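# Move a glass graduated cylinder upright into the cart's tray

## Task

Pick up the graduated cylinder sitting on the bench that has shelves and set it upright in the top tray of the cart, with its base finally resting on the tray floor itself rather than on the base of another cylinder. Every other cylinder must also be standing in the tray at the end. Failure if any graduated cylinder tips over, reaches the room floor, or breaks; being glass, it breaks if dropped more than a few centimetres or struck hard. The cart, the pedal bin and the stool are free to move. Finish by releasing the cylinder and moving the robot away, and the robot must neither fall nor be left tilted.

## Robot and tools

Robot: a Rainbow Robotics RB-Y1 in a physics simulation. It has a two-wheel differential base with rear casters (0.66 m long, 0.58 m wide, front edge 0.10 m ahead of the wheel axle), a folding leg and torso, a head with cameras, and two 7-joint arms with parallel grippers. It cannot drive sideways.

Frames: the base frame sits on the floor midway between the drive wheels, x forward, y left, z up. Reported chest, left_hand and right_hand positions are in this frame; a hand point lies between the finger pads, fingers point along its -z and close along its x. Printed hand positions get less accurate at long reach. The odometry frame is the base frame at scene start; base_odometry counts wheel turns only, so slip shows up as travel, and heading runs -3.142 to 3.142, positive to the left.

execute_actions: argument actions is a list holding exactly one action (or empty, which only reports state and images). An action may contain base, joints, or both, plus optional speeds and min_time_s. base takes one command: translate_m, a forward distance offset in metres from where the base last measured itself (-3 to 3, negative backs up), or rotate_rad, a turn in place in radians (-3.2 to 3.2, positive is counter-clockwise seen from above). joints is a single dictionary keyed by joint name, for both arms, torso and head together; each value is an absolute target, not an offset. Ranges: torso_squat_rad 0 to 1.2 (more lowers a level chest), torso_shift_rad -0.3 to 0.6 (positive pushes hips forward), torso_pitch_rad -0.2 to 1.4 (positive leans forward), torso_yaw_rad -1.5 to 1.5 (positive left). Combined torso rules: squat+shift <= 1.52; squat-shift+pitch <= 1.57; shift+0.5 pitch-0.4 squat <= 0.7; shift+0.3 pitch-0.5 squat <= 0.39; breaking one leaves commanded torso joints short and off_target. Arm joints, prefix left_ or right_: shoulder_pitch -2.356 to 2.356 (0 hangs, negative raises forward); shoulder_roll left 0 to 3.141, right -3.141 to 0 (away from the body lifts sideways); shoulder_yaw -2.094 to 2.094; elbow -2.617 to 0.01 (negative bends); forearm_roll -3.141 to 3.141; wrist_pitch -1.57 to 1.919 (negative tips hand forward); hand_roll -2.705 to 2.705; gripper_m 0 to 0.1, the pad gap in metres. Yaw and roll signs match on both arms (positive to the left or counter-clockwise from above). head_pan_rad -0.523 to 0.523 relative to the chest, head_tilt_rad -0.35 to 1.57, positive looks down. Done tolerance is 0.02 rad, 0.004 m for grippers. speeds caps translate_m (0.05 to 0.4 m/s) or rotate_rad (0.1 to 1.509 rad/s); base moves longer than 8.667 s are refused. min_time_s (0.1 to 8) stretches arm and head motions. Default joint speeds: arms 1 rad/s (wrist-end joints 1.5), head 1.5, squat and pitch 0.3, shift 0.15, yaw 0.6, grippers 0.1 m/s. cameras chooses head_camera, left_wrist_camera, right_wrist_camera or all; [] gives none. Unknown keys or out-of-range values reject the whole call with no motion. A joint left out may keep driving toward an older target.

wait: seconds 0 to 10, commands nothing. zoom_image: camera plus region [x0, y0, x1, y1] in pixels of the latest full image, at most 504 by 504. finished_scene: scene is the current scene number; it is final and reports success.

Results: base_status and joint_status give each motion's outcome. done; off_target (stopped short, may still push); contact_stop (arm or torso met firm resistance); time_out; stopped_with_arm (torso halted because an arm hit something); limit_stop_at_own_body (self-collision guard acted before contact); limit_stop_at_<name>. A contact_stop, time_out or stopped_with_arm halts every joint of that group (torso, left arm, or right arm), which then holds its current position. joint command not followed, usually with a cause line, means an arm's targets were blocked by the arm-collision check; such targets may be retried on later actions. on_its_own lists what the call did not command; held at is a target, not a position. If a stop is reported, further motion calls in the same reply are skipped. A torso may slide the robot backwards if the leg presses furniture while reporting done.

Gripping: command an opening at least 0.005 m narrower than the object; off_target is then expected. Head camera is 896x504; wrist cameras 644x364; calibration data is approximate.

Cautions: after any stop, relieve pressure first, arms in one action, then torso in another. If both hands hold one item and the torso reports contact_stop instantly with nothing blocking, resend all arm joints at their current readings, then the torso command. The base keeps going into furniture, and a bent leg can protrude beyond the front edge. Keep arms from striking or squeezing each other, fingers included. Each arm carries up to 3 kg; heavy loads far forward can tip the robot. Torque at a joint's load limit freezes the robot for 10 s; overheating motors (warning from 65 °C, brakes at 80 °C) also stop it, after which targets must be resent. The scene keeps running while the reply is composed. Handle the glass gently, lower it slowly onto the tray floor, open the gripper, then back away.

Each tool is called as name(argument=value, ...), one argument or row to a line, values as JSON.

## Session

execute_actions(
  actions=[],
  cameras=["head_camera"],
)

Scene clock: 0.00 s.
base_odometry: x=+0.000 y=+0.000 heading=+0.000 (m, m, rad; odometry frame)
base_status: not commanded
joint_positions: torso_squat_rad=+0.350 torso_shift_rad=-0.001 torso_pitch_rad=+0.000 torso_yaw_rad=+0.000 left_shoulder_pitch_rad=-0.028 left_shoulder_roll_rad=+0.035 left_shoulder_yaw_rad=-0.041 left_elbow_rad=-0.202 left_forearm_roll_rad=-0.023 left_wrist_pitch_rad=+0.029 left_hand_roll_rad=+0.000 left_gripper_m=+0.099 right_shoulder_pitch_rad=+0.039 right_shoulder_roll_rad=-0.054 right_shoulder_yaw_rad=+0.033 right_elbow_rad=-0.164 right_forearm_roll_rad=-0.032 right_wrist_pitch_rad=-0.004 right_hand_roll_rad=-0.032 right_gripper_m=+0.100 head_pan_rad=-0.001 head_tilt_rad=+0.400
joint_status: not commanded
chest: x=-0.2285 y=+0.0006 z=+1.2475 quat_wxyz=(+1.000, +0.000, +0.000, +0.000) (m; base frame)
left_hand: x=-0.1165 y=+0.2421 z=+0.5703 quat_wxyz=(+0.994, +0.017, -0.099, -0.037) (m; base frame)
right_hand: x=-0.1758 y=-0.2588 z=+0.5652 quat_wxyz=(+0.997, -0.024, -0.066, -0.019) (m; base frame)
pictures: head_camera
camera_calibration (this result's frames):
head_camera: T_world_to_cam=[[-0.0661153, -0.997359, -0.0300733, 0.0345305], [-0.430623, 0.0557083, -0.900811, 1.27672], [0.900107, -0.0466071, -0.433169, 0.760016], [0, 0, 0, 1]] pos_world=[-0.132026, -0.00126262, 1.48034]
Images, in order (width x height): head_camera 896x504.

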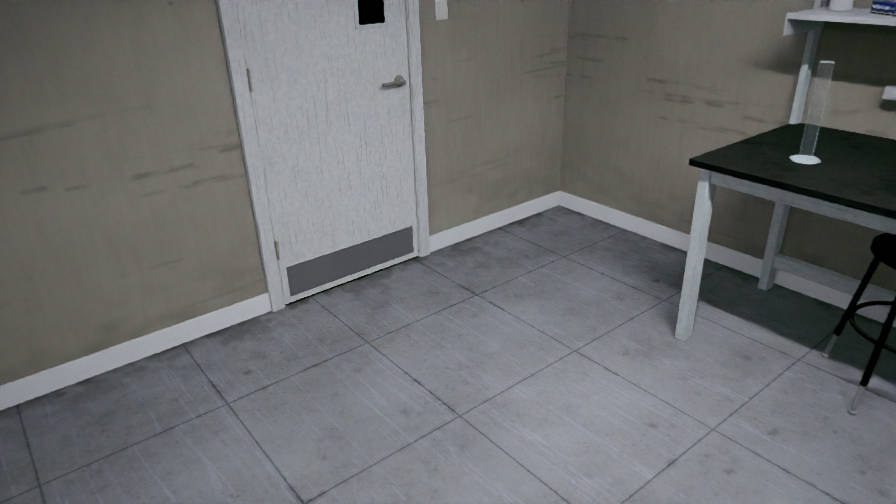

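execute_actions(
  actions=[
    {"base":{"rotate_rad":-0.7},"joints":{"left_shoulder_pitch_rad":-0.45,"left_elbow_rad":-0.9,"left_wrist_pitch_rad":-0.22,"left_hand_roll_rad":-1.57,"left_shoulder_yaw_rad":-0.15,"left_forearm_roll_rad":-0.01,"torso_squat_rad":0.5}},
  ],
  cameras=["head_camera"],
)

Scene clock: 7.40 s.
base_odometry: x=+0.000 y=+0.000 heading=-0.700 (m, m, rad; odometry frame)
base_status: done
joint_positions: torso_squat_rad=+0.500 torso_shift_rad=-0.001 torso_pitch_rad=+0.000 torso_yaw_rad=+0.000 left_shoulder_pitch_rad=-0.450 left_shoulder_roll_rad=+0.035 left_shoulder_yaw_rad=-0.150 left_elbow_rad=-0.900 left_forearm_roll_rad=-0.010 left_wrist_pitch_rad=-0.220 left_hand_roll_rad=-1.570 left_gripper_m=+0.099 right_shoulder_pitch_rad=+0.039 right_shoulder_roll_rad=-0.054 right_shoulder_yaw_rad=+0.033 right_elbow_rad=-0.164 right_forearm_roll_rad=-0.032 right_wrist_pitch_rad=-0.004 right_hand_roll_rad=-0.032 right_gripper_m=+0.100 head_pan_rad=-0.001 head_tilt_rad=+0.400
joint_status: all done
chest: x=-0.2285 y=+0.0006 z=+1.2042 quat_wxyz=(+1.000, +0.000, +0.000, +0.000) (m; base frame)
left_hand: x=+0.3684 y=+0.0977 z=+0.9404 quat_wxyz=(+0.398, +0.455, -0.522, -0.602) (m; base frame)
right_hand: x=-0.1757 y=-0.2589 z=+0.5220 quat_wxyz=(+0.997, -0.024, -0.066, -0.019) (m; base frame)
pictures: head_camera
camera_calibration (this result's frames):
head_camera: T_world_to_cam=[[-0.066129, -0.997359, -0.0300446, 0.0331785], [-0.430487, 0.0556813, -0.900878, 1.23787], [0.900171, -0.0466403, -0.433032, 0.741191], [0, 0, 0, 1]] pos_world=[-0.132117, -0.00126613, 1.43713]
Images, in order (width x height): head_camera 896x504.

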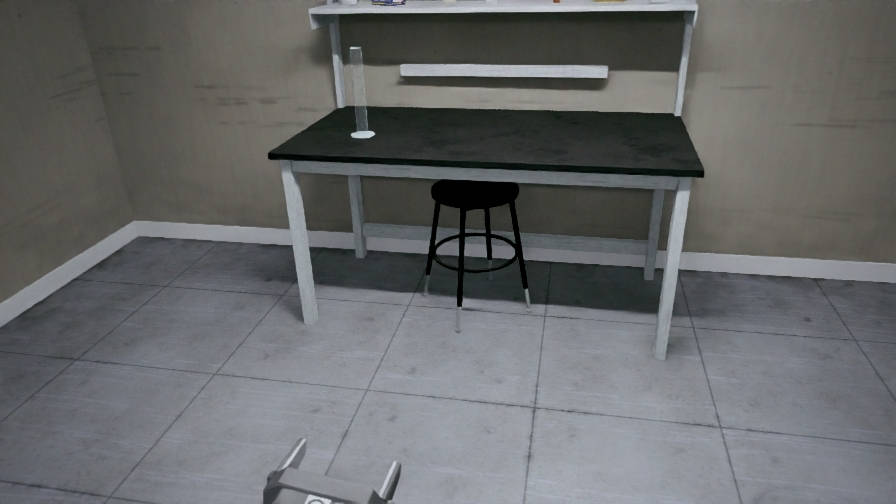

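execute_actions(
  actions=[
    {"base":{"rotate_rad":0.04},"joints":{"head_tilt_rad":0.7}},
  ],
  cameras=[],
)

execute_actions(
  actions=[
    {"base":{"translate_m":1.7}},
  ],
  cameras=["head_camera"],
)

Scene clock: 14.70 s.
base_odometry: x=+0.000 y=+0.000 heading=-0.660 (m, m, rad; odometry frame)
base_status: done
joint_positions: torso_squat_rad=+0.500 torso_shift_rad=-0.001 torso_pitch_rad=+0.000 torso_yaw_rad=+0.000 left_shoulder_pitch_rad=-0.450 left_shoulder_roll_rad=+0.035 left_shoulder_yaw_rad=-0.150 left_elbow_rad=-0.900 left_forearm_roll_rad=-0.010 left_wrist_pitch_rad=-0.220 left_hand_roll_rad=-1.570 left_gripper_m=+0.099 right_shoulder_pitch_rad=+0.039 right_shoulder_roll_rad=-0.054 right_shoulder_yaw_rad=+0.033 right_elbow_rad=-0.164 right_forearm_roll_rad=-0.032 right_wrist_pitch_rad=-0.004 right_hand_roll_rad=-0.032 right_gripper_m=+0.100 head_pan_rad=-0.001 head_tilt_rad=+0.700
joint_status: all done
chest: x=-0.2285 y=+0.0006 z=+1.2042 quat_wxyz=(+1.000, +0.000, +0.000, +0.000) (m; base frame)
left_hand: x=+0.3684 y=+0.0977 z=+0.9404 quat_wxyz=(+0.398, +0.455, -0.522, -0.602) (m; base frame)
right_hand: x=-0.1757 y=-0.2589 z=+0.5220 quat_wxyz=(+0.997, -0.024, -0.066, -0.019) (m; base frame)
pictures: none
No camera images: the call's "cameras" was empty. Leave "cameras" out to get every camera's image.

Scene clock: 20.40 s.
base_odometry: x=+1.342 y=-1.043 heading=-0.661 (m, m, rad; odometry frame)
base_status: done
joint_positions: torso_squat_rad=+0.500 torso_shift_rad=-0.001 torso_pitch_rad=+0.000 torso_yaw_rad=+0.000 left_shoulder_pitch_rad=-0.450 left_shoulder_roll_rad=+0.035 left_shoulder_yaw_rad=-0.150 left_elbow_rad=-0.900 left_forearm_roll_rad=-0.010 left_wrist_pitch_rad=-0.220 left_hand_roll_rad=-1.570 left_gripper_m=+0.099 right_shoulder_pitch_rad=+0.038 right_shoulder_roll_rad=-0.054 right_shoulder_yaw_rad=+0.033 right_elbow_rad=-0.164 right_forearm_roll_rad=-0.032 right_wrist_pitch_rad=-0.004 right_hand_roll_rad=-0.032 right_gripper_m=+0.100 head_pan_rad=-0.001 head_tilt_rad=+0.700
joint_status: not commanded
chest: x=-0.2284 y=+0.0006 z=+1.2042 quat_wxyz=(+1.000, +0.000, +0.000, +0.000) (m; base frame)
left_hand: x=+0.3685 y=+0.0978 z=+0.9402 quat_wxyz=(+0.398, +0.455, -0.522, -0.602) (m; base frame)
right_hand: x=-0.1757 y=-0.2589 z=+0.5220 quat_wxyz=(+0.997, -0.024, -0.066, -0.019) (m; base frame)
pictures: head_camera
camera_calibration (this result's frames):
head_camera: T_world_to_cam=[[-0.0721899, -0.997348, -0.0092894, 0.0027736], [-0.677453, 0.0558667, -0.733441, 0.951869], [0.732015, -0.0466539, -0.679689, 1.05268], [0, 0, 0, 1]] pos_world=[-0.125529, -0.00129995, 1.41366]
Images, in order (width x height): head_camera 896x504.

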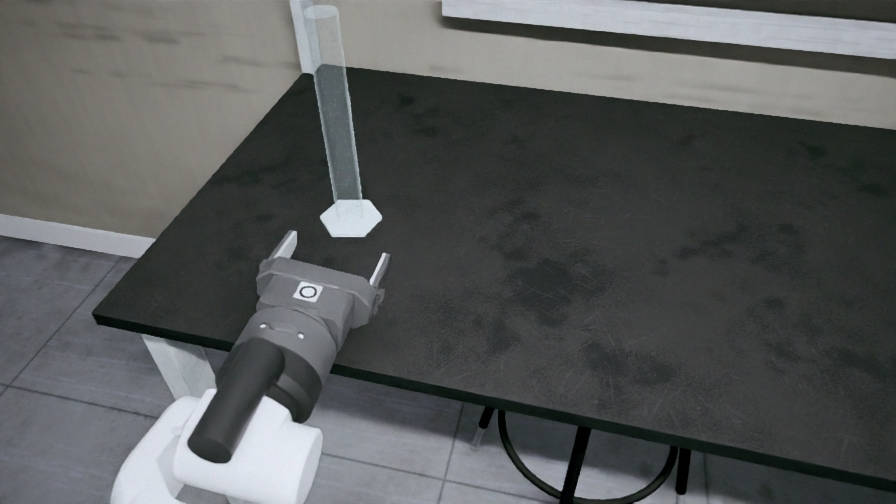

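execute_actions(
  actions=[
    {"base":{"translate_m":0.31},"speeds":{"translate_m":0.15}},
  ],
  cameras=[],
)

execute_actions(
  actions=[
    {"joints":{"left_gripper_m":0.02}},
  ],
  cameras=["head_camera"],
)

Scene clock: 29.70 s.
base_odometry: x=+1.587 y=-1.234 heading=-0.663 (m, m, rad; odometry frame)
base_status: done
joint_positions: torso_squat_rad=+0.500 torso_shift_rad=-0.001 torso_pitch_rad=+0.000 torso_yaw_rad=+0.000 left_shoulder_pitch_rad=-0.450 left_shoulder_roll_rad=+0.035 left_shoulder_yaw_rad=-0.150 left_elbow_rad=-0.900 left_forearm_roll_rad=-0.010 left_wrist_pitch_rad=-0.220 left_hand_roll_rad=-1.570 left_gripper_m=+0.099 right_shoulder_pitch_rad=+0.038 right_shoulder_roll_rad=-0.054 right_shoulder_yaw_rad=+0.033 right_elbow_rad=-0.164 right_forearm_roll_rad=-0.032 right_wrist_pitch_rad=-0.004 right_hand_roll_rad=-0.032 right_gripper_m=+0.100 head_pan_rad=-0.001 head_tilt_rad=+0.700
joint_status: not commanded
chest: x=-0.2283 y=+0.0006 z=+1.2042 quat_wxyz=(+1.000, +0.000, +0.000, +0.000) (m; base frame)
left_hand: x=+0.3685 y=+0.0977 z=+0.9401 quat_wxyz=(+0.398, +0.455, -0.522, -0.602) (m; base frame)
right_hand: x=-0.1756 y=-0.2589 z=+0.5220 quat_wxyz=(+0.997, -0.024, -0.066, -0.019) (m; base frame)
pictures: none
No camera images: the call's "cameras" was empty. Leave "cameras" out to get every camera's image.

Scene clock: 30.97 s.
base_odometry: x=+1.587 y=-1.234 heading=-0.663 (m, m, rad; odometry frame)
base_status: not commanded
joint_positions: torso_squat_rad=+0.500 torso_shift_rad=-0.001 torso_pitch_rad=+0.000 torso_yaw_rad=+0.000 left_shoulder_pitch_rad=-0.450 left_shoulder_roll_rad=+0.035 left_shoulder_yaw_rad=-0.150 left_elbow_rad=-0.900 left_forearm_roll_rad=-0.010 left_wrist_pitch_rad=-0.220 left_hand_roll_rad=-1.570 left_gripper_m=+0.045 right_shoulder_pitch_rad=+0.038 right_shoulder_roll_rad=-0.054 right_shoulder_yaw_rad=+0.033 right_elbow_rad=-0.164 right_forearm_roll_rad=-0.032 right_wrist_pitch_rad=-0.004 right_hand_roll_rad=-0.032 right_gripper_m=+0.100 head_pan_rad=-0.001 head_tilt_rad=+0.700
joint_status: left_gripper_m off_target (ended at +0.045, target +0.020)
chest: x=-0.2284 y=+0.0006 z=+1.2042 quat_wxyz=(+1.000, +0.000, +0.000, +0.000) (m; base frame)
left_hand: x=+0.3685 y=+0.0977 z=+0.9403 quat_wxyz=(+0.398, +0.455, -0.522, -0.602) (m; base frame)
right_hand: x=-0.1757 y=-0.2589 z=+0.5220 quat_wxyz=(+0.997, -0.024, -0.066, -0.019) (m; base frame)
pictures: head_camera
camera_calibration (this result's frames):
head_camera: T_world_to_cam=[[-0.0721853, -0.997348, -0.009287, 0.00277192], [-0.677466, 0.0558626, -0.73343, 0.951852], [0.732004, -0.0466513, -0.679702, 1.05269], [0, 0, 0, 1]] pos_world=[-0.125528, -0.00129893, 1.41366]
Images, in order (width x height): head_camera 896x504.

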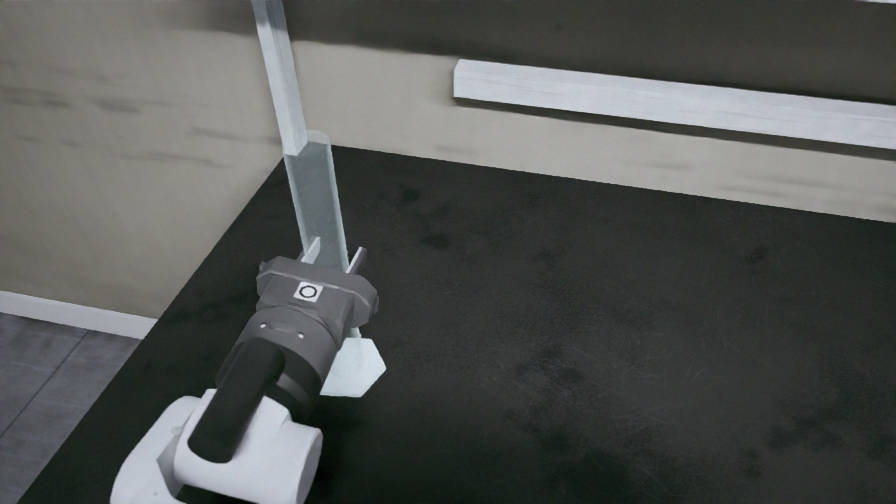

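execute_actions(
  actions=[
    {"joints":{"torso_squat_rad":0.0,"head_tilt_rad":0.4},"base":{"translate_m":-0.7},"speeds":{"translate_m":0.2}},
  ],
  cameras=[],
)

execute_actions(
  actions=[
    {"base":{"rotate_rad":-1.5},"speeds":{"rotate_rad":0.8}},
  ],
  cameras=["head_camera"],
)

execute_actions(
  actions=[
    {"base":{"rotate_rad":-1.5},"speeds":{"rotate_rad":0.8}},
  ],
  cameras=["head_camera"],
)

Scene clock: 44.37 s.
base_odometry: x=+1.035 y=-0.803 heading=-0.664 (m, m, rad; odometry frame)
base_status: done
joint_positions: torso_squat_rad=+0.000 torso_shift_rad=-0.001 torso_pitch_rad=+0.000 torso_yaw_rad=+0.000 left_shoulder_pitch_rad=-0.450 left_shoulder_roll_rad=+0.035 left_shoulder_yaw_rad=-0.150 left_elbow_rad=-0.900 left_forearm_roll_rad=-0.010 left_wrist_pitch_rad=-0.220 left_hand_roll_rad=-1.570 left_gripper_m=+0.045 right_shoulder_pitch_rad=+0.039 right_shoulder_roll_rad=-0.054 right_shoulder_yaw_rad=+0.033 right_elbow_rad=-0.164 right_forearm_roll_rad=-0.032 right_wrist_pitch_rad=-0.004 right_hand_roll_rad=-0.032 right_gripper_m=+0.100 head_pan_rad=-0.001 head_tilt_rad=+0.400
joint_status: all done
chest: x=-0.2285 y=+0.0007 z=+1.2899 quat_wxyz=(+1.000, +0.000, +0.000, +0.000) (m; base frame)
left_hand: x=+0.3682 y=+0.0979 z=+1.0255 quat_wxyz=(+0.398, +0.455, -0.522, -0.602) (m; base frame)
right_hand: x=-0.1759 y=-0.2588 z=+0.6077 quat_wxyz=(+0.997, -0.024, -0.066, -0.019) (m; base frame)
pictures: none
No camera images: the call's "cameras" was empty. Leave "cameras" out to get every camera's image.

Scene clock: 48.30 s.
base_odometry: x=+1.035 y=-0.803 heading=-2.164 (m, m, rad; odometry frame)
base_status: done
joint_positions: torso_squat_rad=+0.000 torso_shift_rad=-0.001 torso_pitch_rad=+0.000 torso_yaw_rad=+0.000 left_shoulder_pitch_rad=-0.450 left_shoulder_roll_rad=+0.035 left_shoulder_yaw_rad=-0.150 left_elbow_rad=-0.900 left_forearm_roll_rad=-0.010 left_wrist_pitch_rad=-0.220 left_hand_roll_rad=-1.570 left_gripper_m=+0.045 right_shoulder_pitch_rad=+0.039 right_shoulder_roll_rad=-0.054 right_shoulder_yaw_rad=+0.033 right_elbow_rad=-0.164 right_forearm_roll_rad=-0.032 right_wrist_pitch_rad=-0.004 right_hand_roll_rad=-0.032 right_gripper_m=+0.100 head_pan_rad=-0.001 head_tilt_rad=+0.400
joint_status: not commanded
chest: x=-0.2285 y=+0.0007 z=+1.2899 quat_wxyz=(+1.000, +0.000, +0.000, +0.000) (m; base frame)
left_hand: x=+0.3682 y=+0.0979 z=+1.0255 quat_wxyz=(+0.398, +0.455, -0.522, -0.602) (m; base frame)
right_hand: x=-0.1758 y=-0.2588 z=+0.6077 quat_wxyz=(+0.997, -0.024, -0.066, -0.019) (m; base frame)
pictures: head_camera
camera_calibration (this result's frames):
head_camera: T_world_to_cam=[[-0.0661236, -0.99736, -0.0300227, 0.0358218], [-0.430418, 0.0556556, -0.900912, 1.31517], [0.900204, -0.0466492, -0.432962, 0.778126], [0, 0, 0, 1]] pos_world=[-0.132032, -0.00117018, 1.52282]
Images, in order (width x height): head_camera 896x504.

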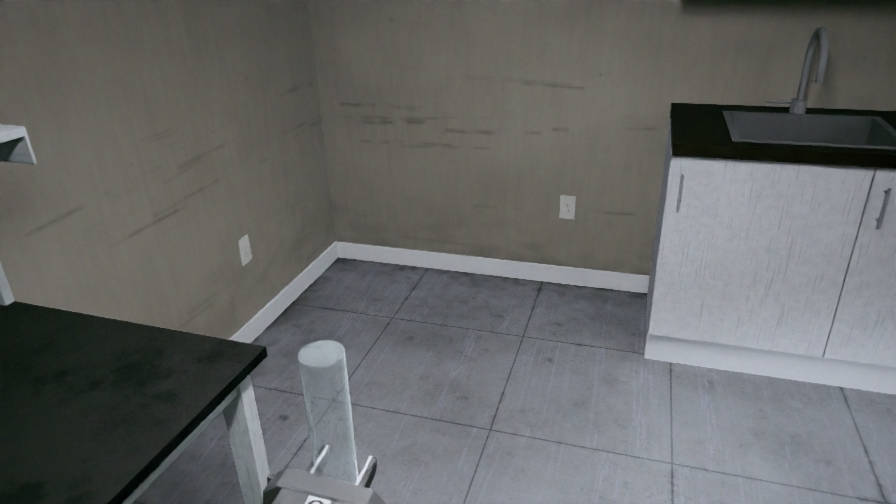

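Scene clock: 52.23 s.
base_odometry: x=+1.035 y=-0.802 heading=+2.620 (m, m, rad; odometry frame)
base_status: done
joint_positions: torso_squat_rad=+0.000 torso_shift_rad=-0.001 torso_pitch_rad=+0.000 torso_yaw_rad=+0.000 left_shoulder_pitch_rad=-0.450 left_shoulder_roll_rad=+0.035 left_shoulder_yaw_rad=-0.150 left_elbow_rad=-0.900 left_forearm_roll_rad=-0.010 left_wrist_pitch_rad=-0.220 left_hand_roll_rad=-1.570 left_gripper_m=+0.045 right_shoulder_pitch_rad=+0.039 right_shoulder_roll_rad=-0.054 right_shoulder_yaw_rad=+0.033 right_elbow_rad=-0.164 right_forearm_roll_rad=-0.032 right_wrist_pitch_rad=-0.004 right_hand_roll_rad=-0.032 right_gripper_m=+0.100 head_pan_rad=-0.001 head_tilt_rad=+0.400
joint_status: not commanded
chest: x=-0.2285 y=+0.0007 z=+1.2899 quat_wxyz=(+1.000, +0.000, +0.000, +0.000) (m; base frame)
left_hand: x=+0.3682 y=+0.0979 z=+1.0255 quat_wxyz=(+0.398, +0.455, -0.522, -0.602) (m; base frame)
right_hand: x=-0.1758 y=-0.2588 z=+0.6077 quat_wxyz=(+0.997, -0.024, -0.066, -0.019) (m; base frame)
pictures: head_camera
camera_calibration (this result's frames):
head_camera: T_world_to_cam=[[-0.0661235, -0.99736, -0.0300238, 0.0358209], [-0.430418, 0.0556565, -0.900912, 1.31517], [0.900204, -0.0466487, -0.432962, 0.778126], [0, 0, 0, 1]] pos_world=[-0.132032, -0.00117274, 1.52282]
Images, in order (width x height): head_camera 896x504.

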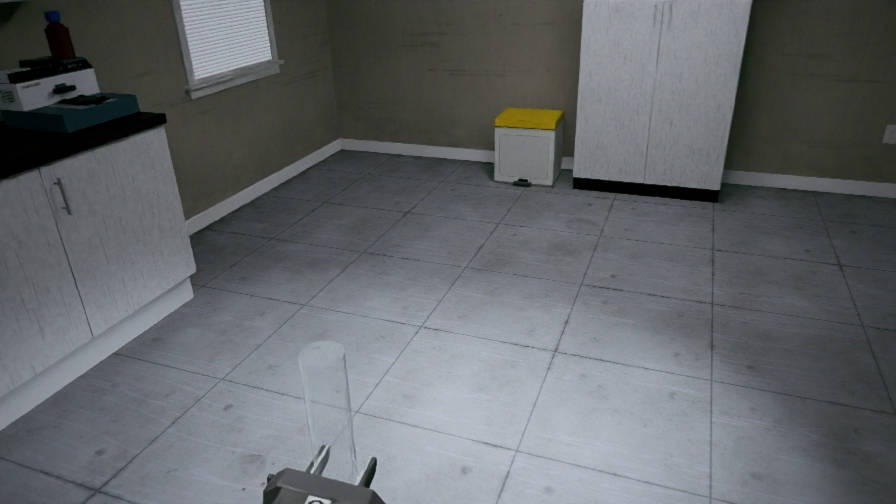

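execute_actions(
  actions=[
    {"base":{"rotate_rad":-1.2},"speeds":{"rotate_rad":0.8}},
  ],
  cameras=["head_camera"],
)

Scene clock: 59.17 s.
base_odometry: x=+1.035 y=-0.803 heading=+1.420 (m, m, rad; odometry frame)
base_status: done
joint_positions: torso_squat_rad=+0.000 torso_shift_rad=-0.001 torso_pitch_rad=+0.000 torso_yaw_rad=+0.000 left_shoulder_pitch_rad=-0.449 left_shoulder_roll_rad=+0.035 left_shoulder_yaw_rad=-0.150 left_elbow_rad=-0.900 left_forearm_roll_rad=-0.010 left_wrist_pitch_rad=-0.220 left_hand_roll_rad=-1.570 left_gripper_m=+0.045 right_shoulder_pitch_rad=+0.039 right_shoulder_roll_rad=-0.054 right_shoulder_yaw_rad=+0.033 right_elbow_rad=-0.164 right_forearm_roll_rad=-0.032 right_wrist_pitch_rad=-0.004 right_hand_roll_rad=-0.032 right_gripper_m=+0.100 head_pan_rad=-0.001 head_tilt_rad=+0.400
joint_status: not commanded
chest: x=-0.2285 y=+0.0007 z=+1.2899 quat_wxyz=(+1.000, +0.000, +0.000, +0.000) (m; base frame)
left_hand: x=+0.3682 y=+0.0979 z=+1.0255 quat_wxyz=(+0.398, +0.455, -0.522, -0.602) (m; base frame)
right_hand: x=-0.1758 y=-0.2588 z=+0.6077 quat_wxyz=(+0.997, -0.024, -0.066, -0.019) (m; base frame)
pictures: head_camera
camera_calibration (this result's frames):
head_camera: T_world_to_cam=[[-0.0661238, -0.99736, -0.0300052, 0.0358094], [-0.430419, 0.0556399, -0.900913, 1.31517], [0.900204, -0.046657, -0.432962, 0.778125], [0, 0, 0, 1]] pos_world=[-0.132032, -0.00115587, 1.52282]
Images, in order (width x height): head_camera 896x504.

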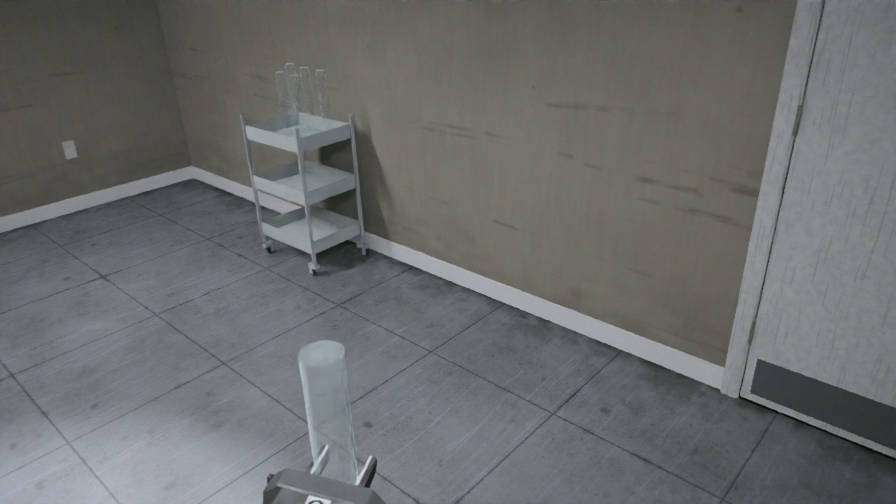

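execute_actions(
  actions=[
    {"base":{"rotate_rad":0.52},"joints":{"head_tilt_rad":0.7}},
  ],
  cameras=[],
)

execute_actions(
  actions=[
    {"base":{"translate_m":2.35}},
  ],
  cameras=[],
)

execute_actions(
  actions=[
    {"base":{"rotate_rad":-1.12},"speeds":{"rotate_rad":0.8}},
  ],
  cameras=["head_camera"],
)

Scene clock: 73.10 s.
base_odometry: x=+1.035 y=-0.803 heading=+1.939 (m, m, rad; odometry frame)
base_status: done
joint_positions: torso_squat_rad=+0.000 torso_shift_rad=-0.001 torso_pitch_rad=+0.000 torso_yaw_rad=+0.000 left_shoulder_pitch_rad=-0.450 left_shoulder_roll_rad=+0.035 left_shoulder_yaw_rad=-0.150 left_elbow_rad=-0.900 left_forearm_roll_rad=-0.010 left_wrist_pitch_rad=-0.220 left_hand_roll_rad=-1.570 left_gripper_m=+0.045 right_shoulder_pitch_rad=+0.039 right_shoulder_roll_rad=-0.054 right_shoulder_yaw_rad=+0.033 right_elbow_rad=-0.164 right_forearm_roll_rad=-0.032 right_wrist_pitch_rad=-0.004 right_hand_roll_rad=-0.032 right_gripper_m=+0.100 head_pan_rad=-0.001 head_tilt_rad=+0.700
joint_status: all done
chest: x=-0.2285 y=+0.0007 z=+1.2899 quat_wxyz=(+1.000, +0.000, +0.000, +0.000) (m; base frame)
left_hand: x=+0.3682 y=+0.0979 z=+1.0255 quat_wxyz=(+0.398, +0.455, -0.522, -0.602) (m; base frame)
right_hand: x=-0.1759 y=-0.2588 z=+0.6077 quat_wxyz=(+0.997, -0.024, -0.066, -0.019) (m; base frame)
pictures: none
No camera images: the call's "cameras" was empty. Leave "cameras" out to get every camera's image.

Scene clock: 80.53 s.
base_odometry: x=+0.187 y=+1.389 heading=+1.940 (m, m, rad; odometry frame)
base_status: done
joint_positions: torso_squat_rad=+0.000 torso_shift_rad=-0.001 torso_pitch_rad=+0.000 torso_yaw_rad=+0.000 left_shoulder_pitch_rad=-0.450 left_shoulder_roll_rad=+0.035 left_shoulder_yaw_rad=-0.150 left_elbow_rad=-0.900 left_forearm_roll_rad=-0.010 left_wrist_pitch_rad=-0.220 left_hand_roll_rad=-1.570 left_gripper_m=+0.045 right_shoulder_pitch_rad=+0.038 right_shoulder_roll_rad=-0.054 right_shoulder_yaw_rad=+0.033 right_elbow_rad=-0.164 right_forearm_roll_rad=-0.032 right_wrist_pitch_rad=-0.004 right_hand_roll_rad=-0.032 right_gripper_m=+0.100 head_pan_rad=-0.001 head_tilt_rad=+0.700
joint_status: not commanded
chest: x=-0.2284 y=+0.0007 z=+1.2899 quat_wxyz=(+1.000, +0.000, +0.000, +0.000) (m; base frame)
left_hand: x=+0.3683 y=+0.0979 z=+1.0255 quat_wxyz=(+0.398, +0.455, -0.522, -0.602) (m; base frame)
right_hand: x=-0.1757 y=-0.2588 z=+0.6077 quat_wxyz=(+0.997, -0.024, -0.066, -0.019) (m; base frame)
pictures: none
No camera images: the call's "cameras" was empty. Leave "cameras" out to get every camera's image.

Scene clock: 84.00 s.
base_odometry: x=+0.187 y=+1.389 heading=+0.821 (m, m, rad; odometry frame)
base_status: done
joint_positions: torso_squat_rad=+0.000 torso_shift_rad=-0.001 torso_pitch_rad=+0.000 torso_yaw_rad=+0.000 left_shoulder_pitch_rad=-0.450 left_shoulder_roll_rad=+0.035 left_shoulder_yaw_rad=-0.150 left_elbow_rad=-0.900 left_forearm_roll_rad=-0.010 left_wrist_pitch_rad=-0.220 left_hand_roll_rad=-1.570 left_gripper_m=+0.045 right_shoulder_pitch_rad=+0.039 right_shoulder_roll_rad=-0.054 right_shoulder_yaw_rad=+0.033 right_elbow_rad=-0.164 right_forearm_roll_rad=-0.032 right_wrist_pitch_rad=-0.004 right_hand_roll_rad=-0.032 right_gripper_m=+0.100 head_pan_rad=-0.001 head_tilt_rad=+0.700
joint_status: not commanded
chest: x=-0.2284 y=+0.0007 z=+1.2899 quat_wxyz=(+1.000, +0.000, +0.000, +0.000) (m; base frame)
left_hand: x=+0.3683 y=+0.0979 z=+1.0255 quat_wxyz=(+0.398, +0.455, -0.522, -0.602) (m; base frame)
right_hand: x=-0.1758 y=-0.2588 z=+0.6077 quat_wxyz=(+0.997, -0.024, -0.066, -0.019) (m; base frame)
pictures: head_camera
camera_calibration (this result's frames):
head_camera: T_world_to_cam=[[-0.0721874, -0.997349, -0.00920967, 0.00359237], [-0.677497, 0.0558091, -0.733406, 1.01462], [0.731975, -0.0467031, -0.679729, 1.11099], [0, 0, 0, 1]] pos_world=[-0.125553, -0.00115574, 1.49934]
Images, in order (width x height): head_camera 896x504.

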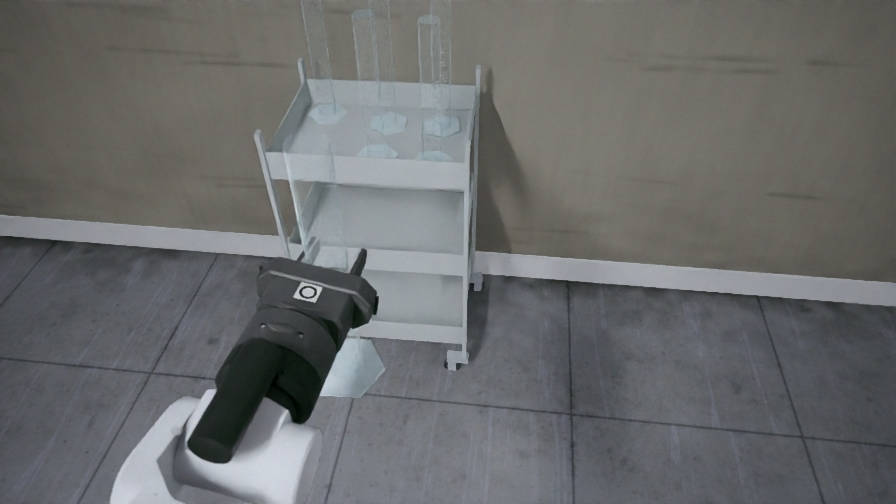

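execute_actions(
  actions=[
    {"base":{"rotate_rad":0.114}},
  ],
  cameras=[],
)

execute_actions(
  actions=[
    {"base":{"translate_m":0.76},"speeds":{"translate_m":0.25},"joints":{"head_tilt_rad":0.9}},
  ],
  cameras=[],
)

execute_actions(
  actions=[
    {"joints":{"torso_squat_rad":0.5}},
  ],
  cameras=["head_camera"],
)

Scene clock: 93.30 s.
base_odometry: x=+0.187 y=+1.389 heading=+0.934 (m, m, rad; odometry frame)
base_status: done
joint_positions: torso_squat_rad=+0.000 torso_shift_rad=-0.001 torso_pitch_rad=+0.000 torso_yaw_rad=+0.000 left_shoulder_pitch_rad=-0.450 left_shoulder_roll_rad=+0.035 left_shoulder_yaw_rad=-0.150 left_elbow_rad=-0.900 left_forearm_roll_rad=-0.010 left_wrist_pitch_rad=-0.220 left_hand_roll_rad=-1.570 left_gripper_m=+0.045 right_shoulder_pitch_rad=+0.039 right_shoulder_roll_rad=-0.054 right_shoulder_yaw_rad=+0.033 right_elbow_rad=-0.164 right_forearm_roll_rad=-0.032 right_wrist_pitch_rad=-0.004 right_hand_roll_rad=-0.032 right_gripper_m=+0.100 head_pan_rad=-0.001 head_tilt_rad=+0.700
joint_status: not commanded
chest: x=-0.2284 y=+0.0007 z=+1.2899 quat_wxyz=(+1.000, +0.000, +0.000, +0.000) (m; base frame)
left_hand: x=+0.3683 y=+0.0979 z=+1.0255 quat_wxyz=(+0.398, +0.455, -0.522, -0.602) (m; base frame)
right_hand: x=-0.1758 y=-0.2588 z=+0.6077 quat_wxyz=(+0.997, -0.024, -0.066, -0.019) (m; base frame)
pictures: none
No camera images: the call's "cameras" was empty. Leave "cameras" out to get every camera's image.

Scene clock: 97.53 s.
base_odometry: x=+0.640 y=+1.999 heading=+0.933 (m, m, rad; odometry frame)
base_status: done
joint_positions: torso_squat_rad=+0.000 torso_shift_rad=-0.001 torso_pitch_rad=+0.000 torso_yaw_rad=+0.000 left_shoulder_pitch_rad=-0.450 left_shoulder_roll_rad=+0.035 left_shoulder_yaw_rad=-0.150 left_elbow_rad=-0.900 left_forearm_roll_rad=-0.010 left_wrist_pitch_rad=-0.220 left_hand_roll_rad=-1.570 left_gripper_m=+0.045 right_shoulder_pitch_rad=+0.039 right_shoulder_roll_rad=-0.054 right_shoulder_yaw_rad=+0.033 right_elbow_rad=-0.164 right_forearm_roll_rad=-0.032 right_wrist_pitch_rad=-0.004 right_hand_roll_rad=-0.032 right_gripper_m=+0.100 head_pan_rad=-0.001 head_tilt_rad=+0.900
joint_status: all done
chest: x=-0.2284 y=+0.0007 z=+1.2899 quat_wxyz=(+1.000, +0.000, +0.000, +0.000) (m; base frame)
left_hand: x=+0.3683 y=+0.0979 z=+1.0255 quat_wxyz=(+0.398, +0.455, -0.522, -0.602) (m; base frame)
right_hand: x=-0.1758 y=-0.2588 z=+0.6077 quat_wxyz=(+0.997, -0.024, -0.066, -0.019) (m; base frame)
pictures: none
No camera images: the call's "cameras" was empty. Leave "cameras" out to get every camera's image.

Scene clock: 100.10 s.
base_odometry: x=+0.640 y=+1.999 heading=+0.933 (m, m, rad; odometry frame)
base_status: not commanded
joint_positions: torso_squat_rad=+0.500 torso_shift_rad=-0.001 torso_pitch_rad=+0.000 torso_yaw_rad=+0.000 left_shoulder_pitch_rad=-0.450 left_shoulder_roll_rad=+0.035 left_shoulder_yaw_rad=-0.150 left_elbow_rad=-0.900 left_forearm_roll_rad=-0.010 left_wrist_pitch_rad=-0.220 left_hand_roll_rad=-1.570 left_gripper_m=+0.045 right_shoulder_pitch_rad=+0.039 right_shoulder_roll_rad=-0.054 right_shoulder_yaw_rad=+0.033 right_elbow_rad=-0.164 right_forearm_roll_rad=-0.032 right_wrist_pitch_rad=-0.004 right_hand_roll_rad=-0.032 right_gripper_m=+0.100 head_pan_rad=-0.001 head_tilt_rad=+0.900
joint_status: all done
chest: x=-0.2285 y=+0.0006 z=+1.2042 quat_wxyz=(+1.000, +0.000, +0.000, +0.000) (m; base frame)
left_hand: x=+0.3683 y=+0.0978 z=+0.9399 quat_wxyz=(+0.398, +0.455, -0.522, -0.602) (m; base frame)
right_hand: x=-0.1757 y=-0.2589 z=+0.5220 quat_wxyz=(+0.997, -0.024, -0.066, -0.019) (m; base frame)
pictures: head_camera
camera_calibration (this result's frames):
head_camera: T_world_to_cam=[[-0.072678, -0.997342, 0.00519123, -0.0176393], [-0.809566, 0.0559529, -0.584356, 0.715124], [0.582512, -0.0466725, -0.811481, 1.20698], [0, 0, 0, 1]] pos_world=[-0.125424, -0.0012728, 1.39742]
Images, in order (width x height): head_camera 896x504.

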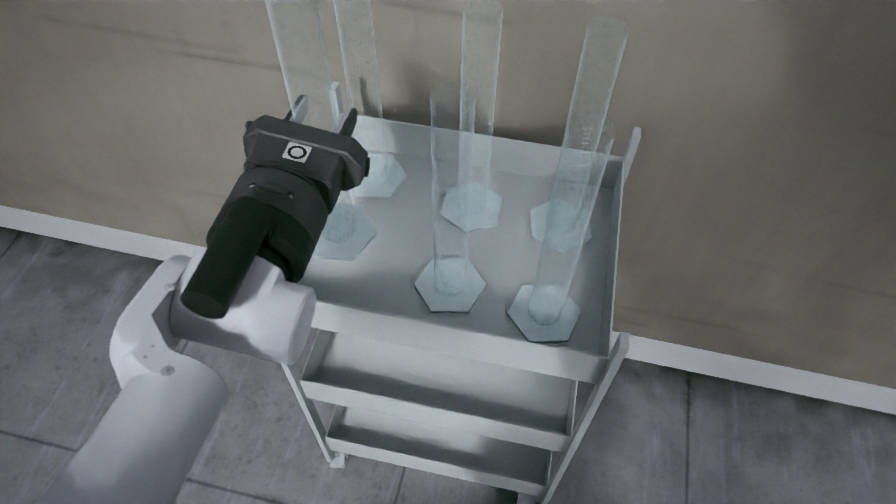

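execute_actions(
  actions=[
    {"joints":{"torso_squat_rad":0.68}},
  ],
  cameras=[],
)

execute_actions(
  actions=[
    {"joints":{"left_gripper_m":0.1}},
  ],
  cameras=[],
)

execute_actions(
  actions=[
    {"base":{"translate_m":-0.5},"speeds":{"translate_m":0.2},"joints":{"head_tilt_rad":0.6}},
  ],
  cameras=["head_camera"],
)

Scene clock: 115.23 s.
base_odometry: x=+0.640 y=+1.999 heading=+0.933 (m, m, rad; odometry frame)
base_status: not commanded
joint_positions: torso_squat_rad=+0.680 torso_shift_rad=-0.001 torso_pitch_rad=+0.000 torso_yaw_rad=+0.000 left_shoulder_pitch_rad=-0.450 left_shoulder_roll_rad=+0.035 left_shoulder_yaw_rad=-0.150 left_elbow_rad=-0.900 left_forearm_roll_rad=-0.010 left_wrist_pitch_rad=-0.220 left_hand_roll_rad=-1.570 left_gripper_m=+0.045 right_shoulder_pitch_rad=+0.039 right_shoulder_roll_rad=-0.054 right_shoulder_yaw_rad=+0.033 right_elbow_rad=-0.164 right_forearm_roll_rad=-0.032 right_wrist_pitch_rad=-0.004 right_hand_roll_rad=-0.032 right_gripper_m=+0.100 head_pan_rad=-0.001 head_tilt_rad=+0.900
joint_status: all done
chest: x=-0.2284 y=+0.0006 z=+1.1342 quat_wxyz=(+1.000, +0.000, +0.000, +0.000) (m; base frame)
left_hand: x=+0.3683 y=+0.0978 z=+0.8699 quat_wxyz=(+0.398, +0.455, -0.522, -0.602) (m; base frame)
right_hand: x=-0.1756 y=-0.2590 z=+0.4520 quat_wxyz=(+0.997, -0.024, -0.066, -0.019) (m; base frame)
pictures: none
No camera images: the call's "cameras" was empty. Leave "cameras" out to get every camera's image.

Scene clock: 116.50 s.
base_odometry: x=+0.640 y=+1.999 heading=+0.933 (m, m, rad; odometry frame)
base_status: not commanded
joint_positions: torso_squat_rad=+0.680 torso_shift_rad=-0.001 torso_pitch_rad=+0.000 torso_yaw_rad=+0.000 left_shoulder_pitch_rad=-0.450 left_shoulder_roll_rad=+0.035 left_shoulder_yaw_rad=-0.150 left_elbow_rad=-0.900 left_forearm_roll_rad=-0.010 left_wrist_pitch_rad=-0.220 left_hand_roll_rad=-1.570 left_gripper_m=+0.099 right_shoulder_pitch_rad=+0.039 right_shoulder_roll_rad=-0.054 right_shoulder_yaw_rad=+0.033 right_elbow_rad=-0.164 right_forearm_roll_rad=-0.032 right_wrist_pitch_rad=-0.004 right_hand_roll_rad=-0.032 right_gripper_m=+0.100 head_pan_rad=-0.001 head_tilt_rad=+0.900
joint_status: all done
chest: x=-0.2284 y=+0.0006 z=+1.1342 quat_wxyz=(+1.000, +0.000, +0.000, +0.000) (m; base frame)
left_hand: x=+0.3683 y=+0.0978 z=+0.8700 quat_wxyz=(+0.398, +0.455, -0.522, -0.602) (m; base frame)
right_hand: x=-0.1756 y=-0.2590 z=+0.4520 quat_wxyz=(+0.997, -0.024, -0.066, -0.019) (m; base frame)
pictures: none
No camera images: the call's "cameras" was empty. Leave "cameras" out to get every camera's image.

Scene clock: 120.40 s.
base_odometry: x=+0.342 y=+1.598 heading=+0.931 (m, m, rad; odometry frame)
base_status: done
joint_positions: torso_squat_rad=+0.680 torso_shift_rad=-0.001 torso_pitch_rad=+0.000 torso_yaw_rad=+0.000 left_shoulder_pitch_rad=-0.450 left_shoulder_roll_rad=+0.035 left_shoulder_yaw_rad=-0.150 left_elbow_rad=-0.900 left_forearm_roll_rad=-0.010 left_wrist_pitch_rad=-0.220 left_hand_roll_rad=-1.570 left_gripper_m=+0.099 right_shoulder_pitch_rad=+0.039 right_shoulder_roll_rad=-0.054 right_shoulder_yaw_rad=+0.033 right_elbow_rad=-0.164 right_forearm_roll_rad=-0.032 right_wrist_pitch_rad=-0.004 right_hand_roll_rad=-0.032 right_gripper_m=+0.100 head_pan_rad=-0.001 head_tilt_rad=+0.600
joint_status: all done
chest: x=-0.2284 y=+0.0006 z=+1.1342 quat_wxyz=(+1.000, +0.000, +0.000, +0.000) (m; base frame)
left_hand: x=+0.3684 y=+0.0977 z=+0.8700 quat_wxyz=(+0.398, +0.455, -0.522, -0.602) (m; base frame)
right_hand: x=-0.1757 y=-0.2590 z=+0.4520 quat_wxyz=(+0.997, -0.024, -0.066, -0.019) (m; base frame)
pictures: head_camera
camera_calibration (this result's frames):
head_camera: T_world_to_cam=[[-0.0708649, -0.997352, -0.0163669, 0.0118117], [-0.600787, 0.0557743, -0.797461, 1.00172], [0.796262, -0.046679, -0.603148, 0.916268], [0, 0, 0, 1]] pos_world=[-0.12693, -0.00131961, 1.35168]
Images, in order (width x height): head_camera 896x504.

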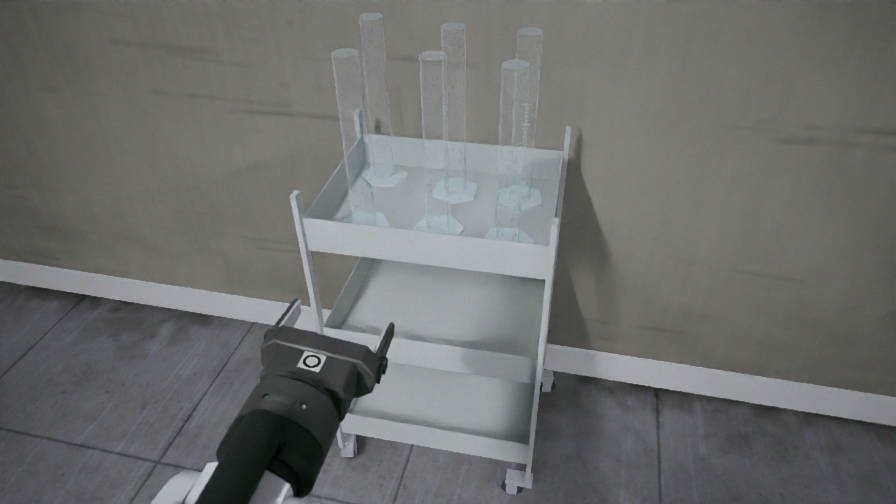

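finished_scene(
  scene=2,
)

The scene is finished: the task was done.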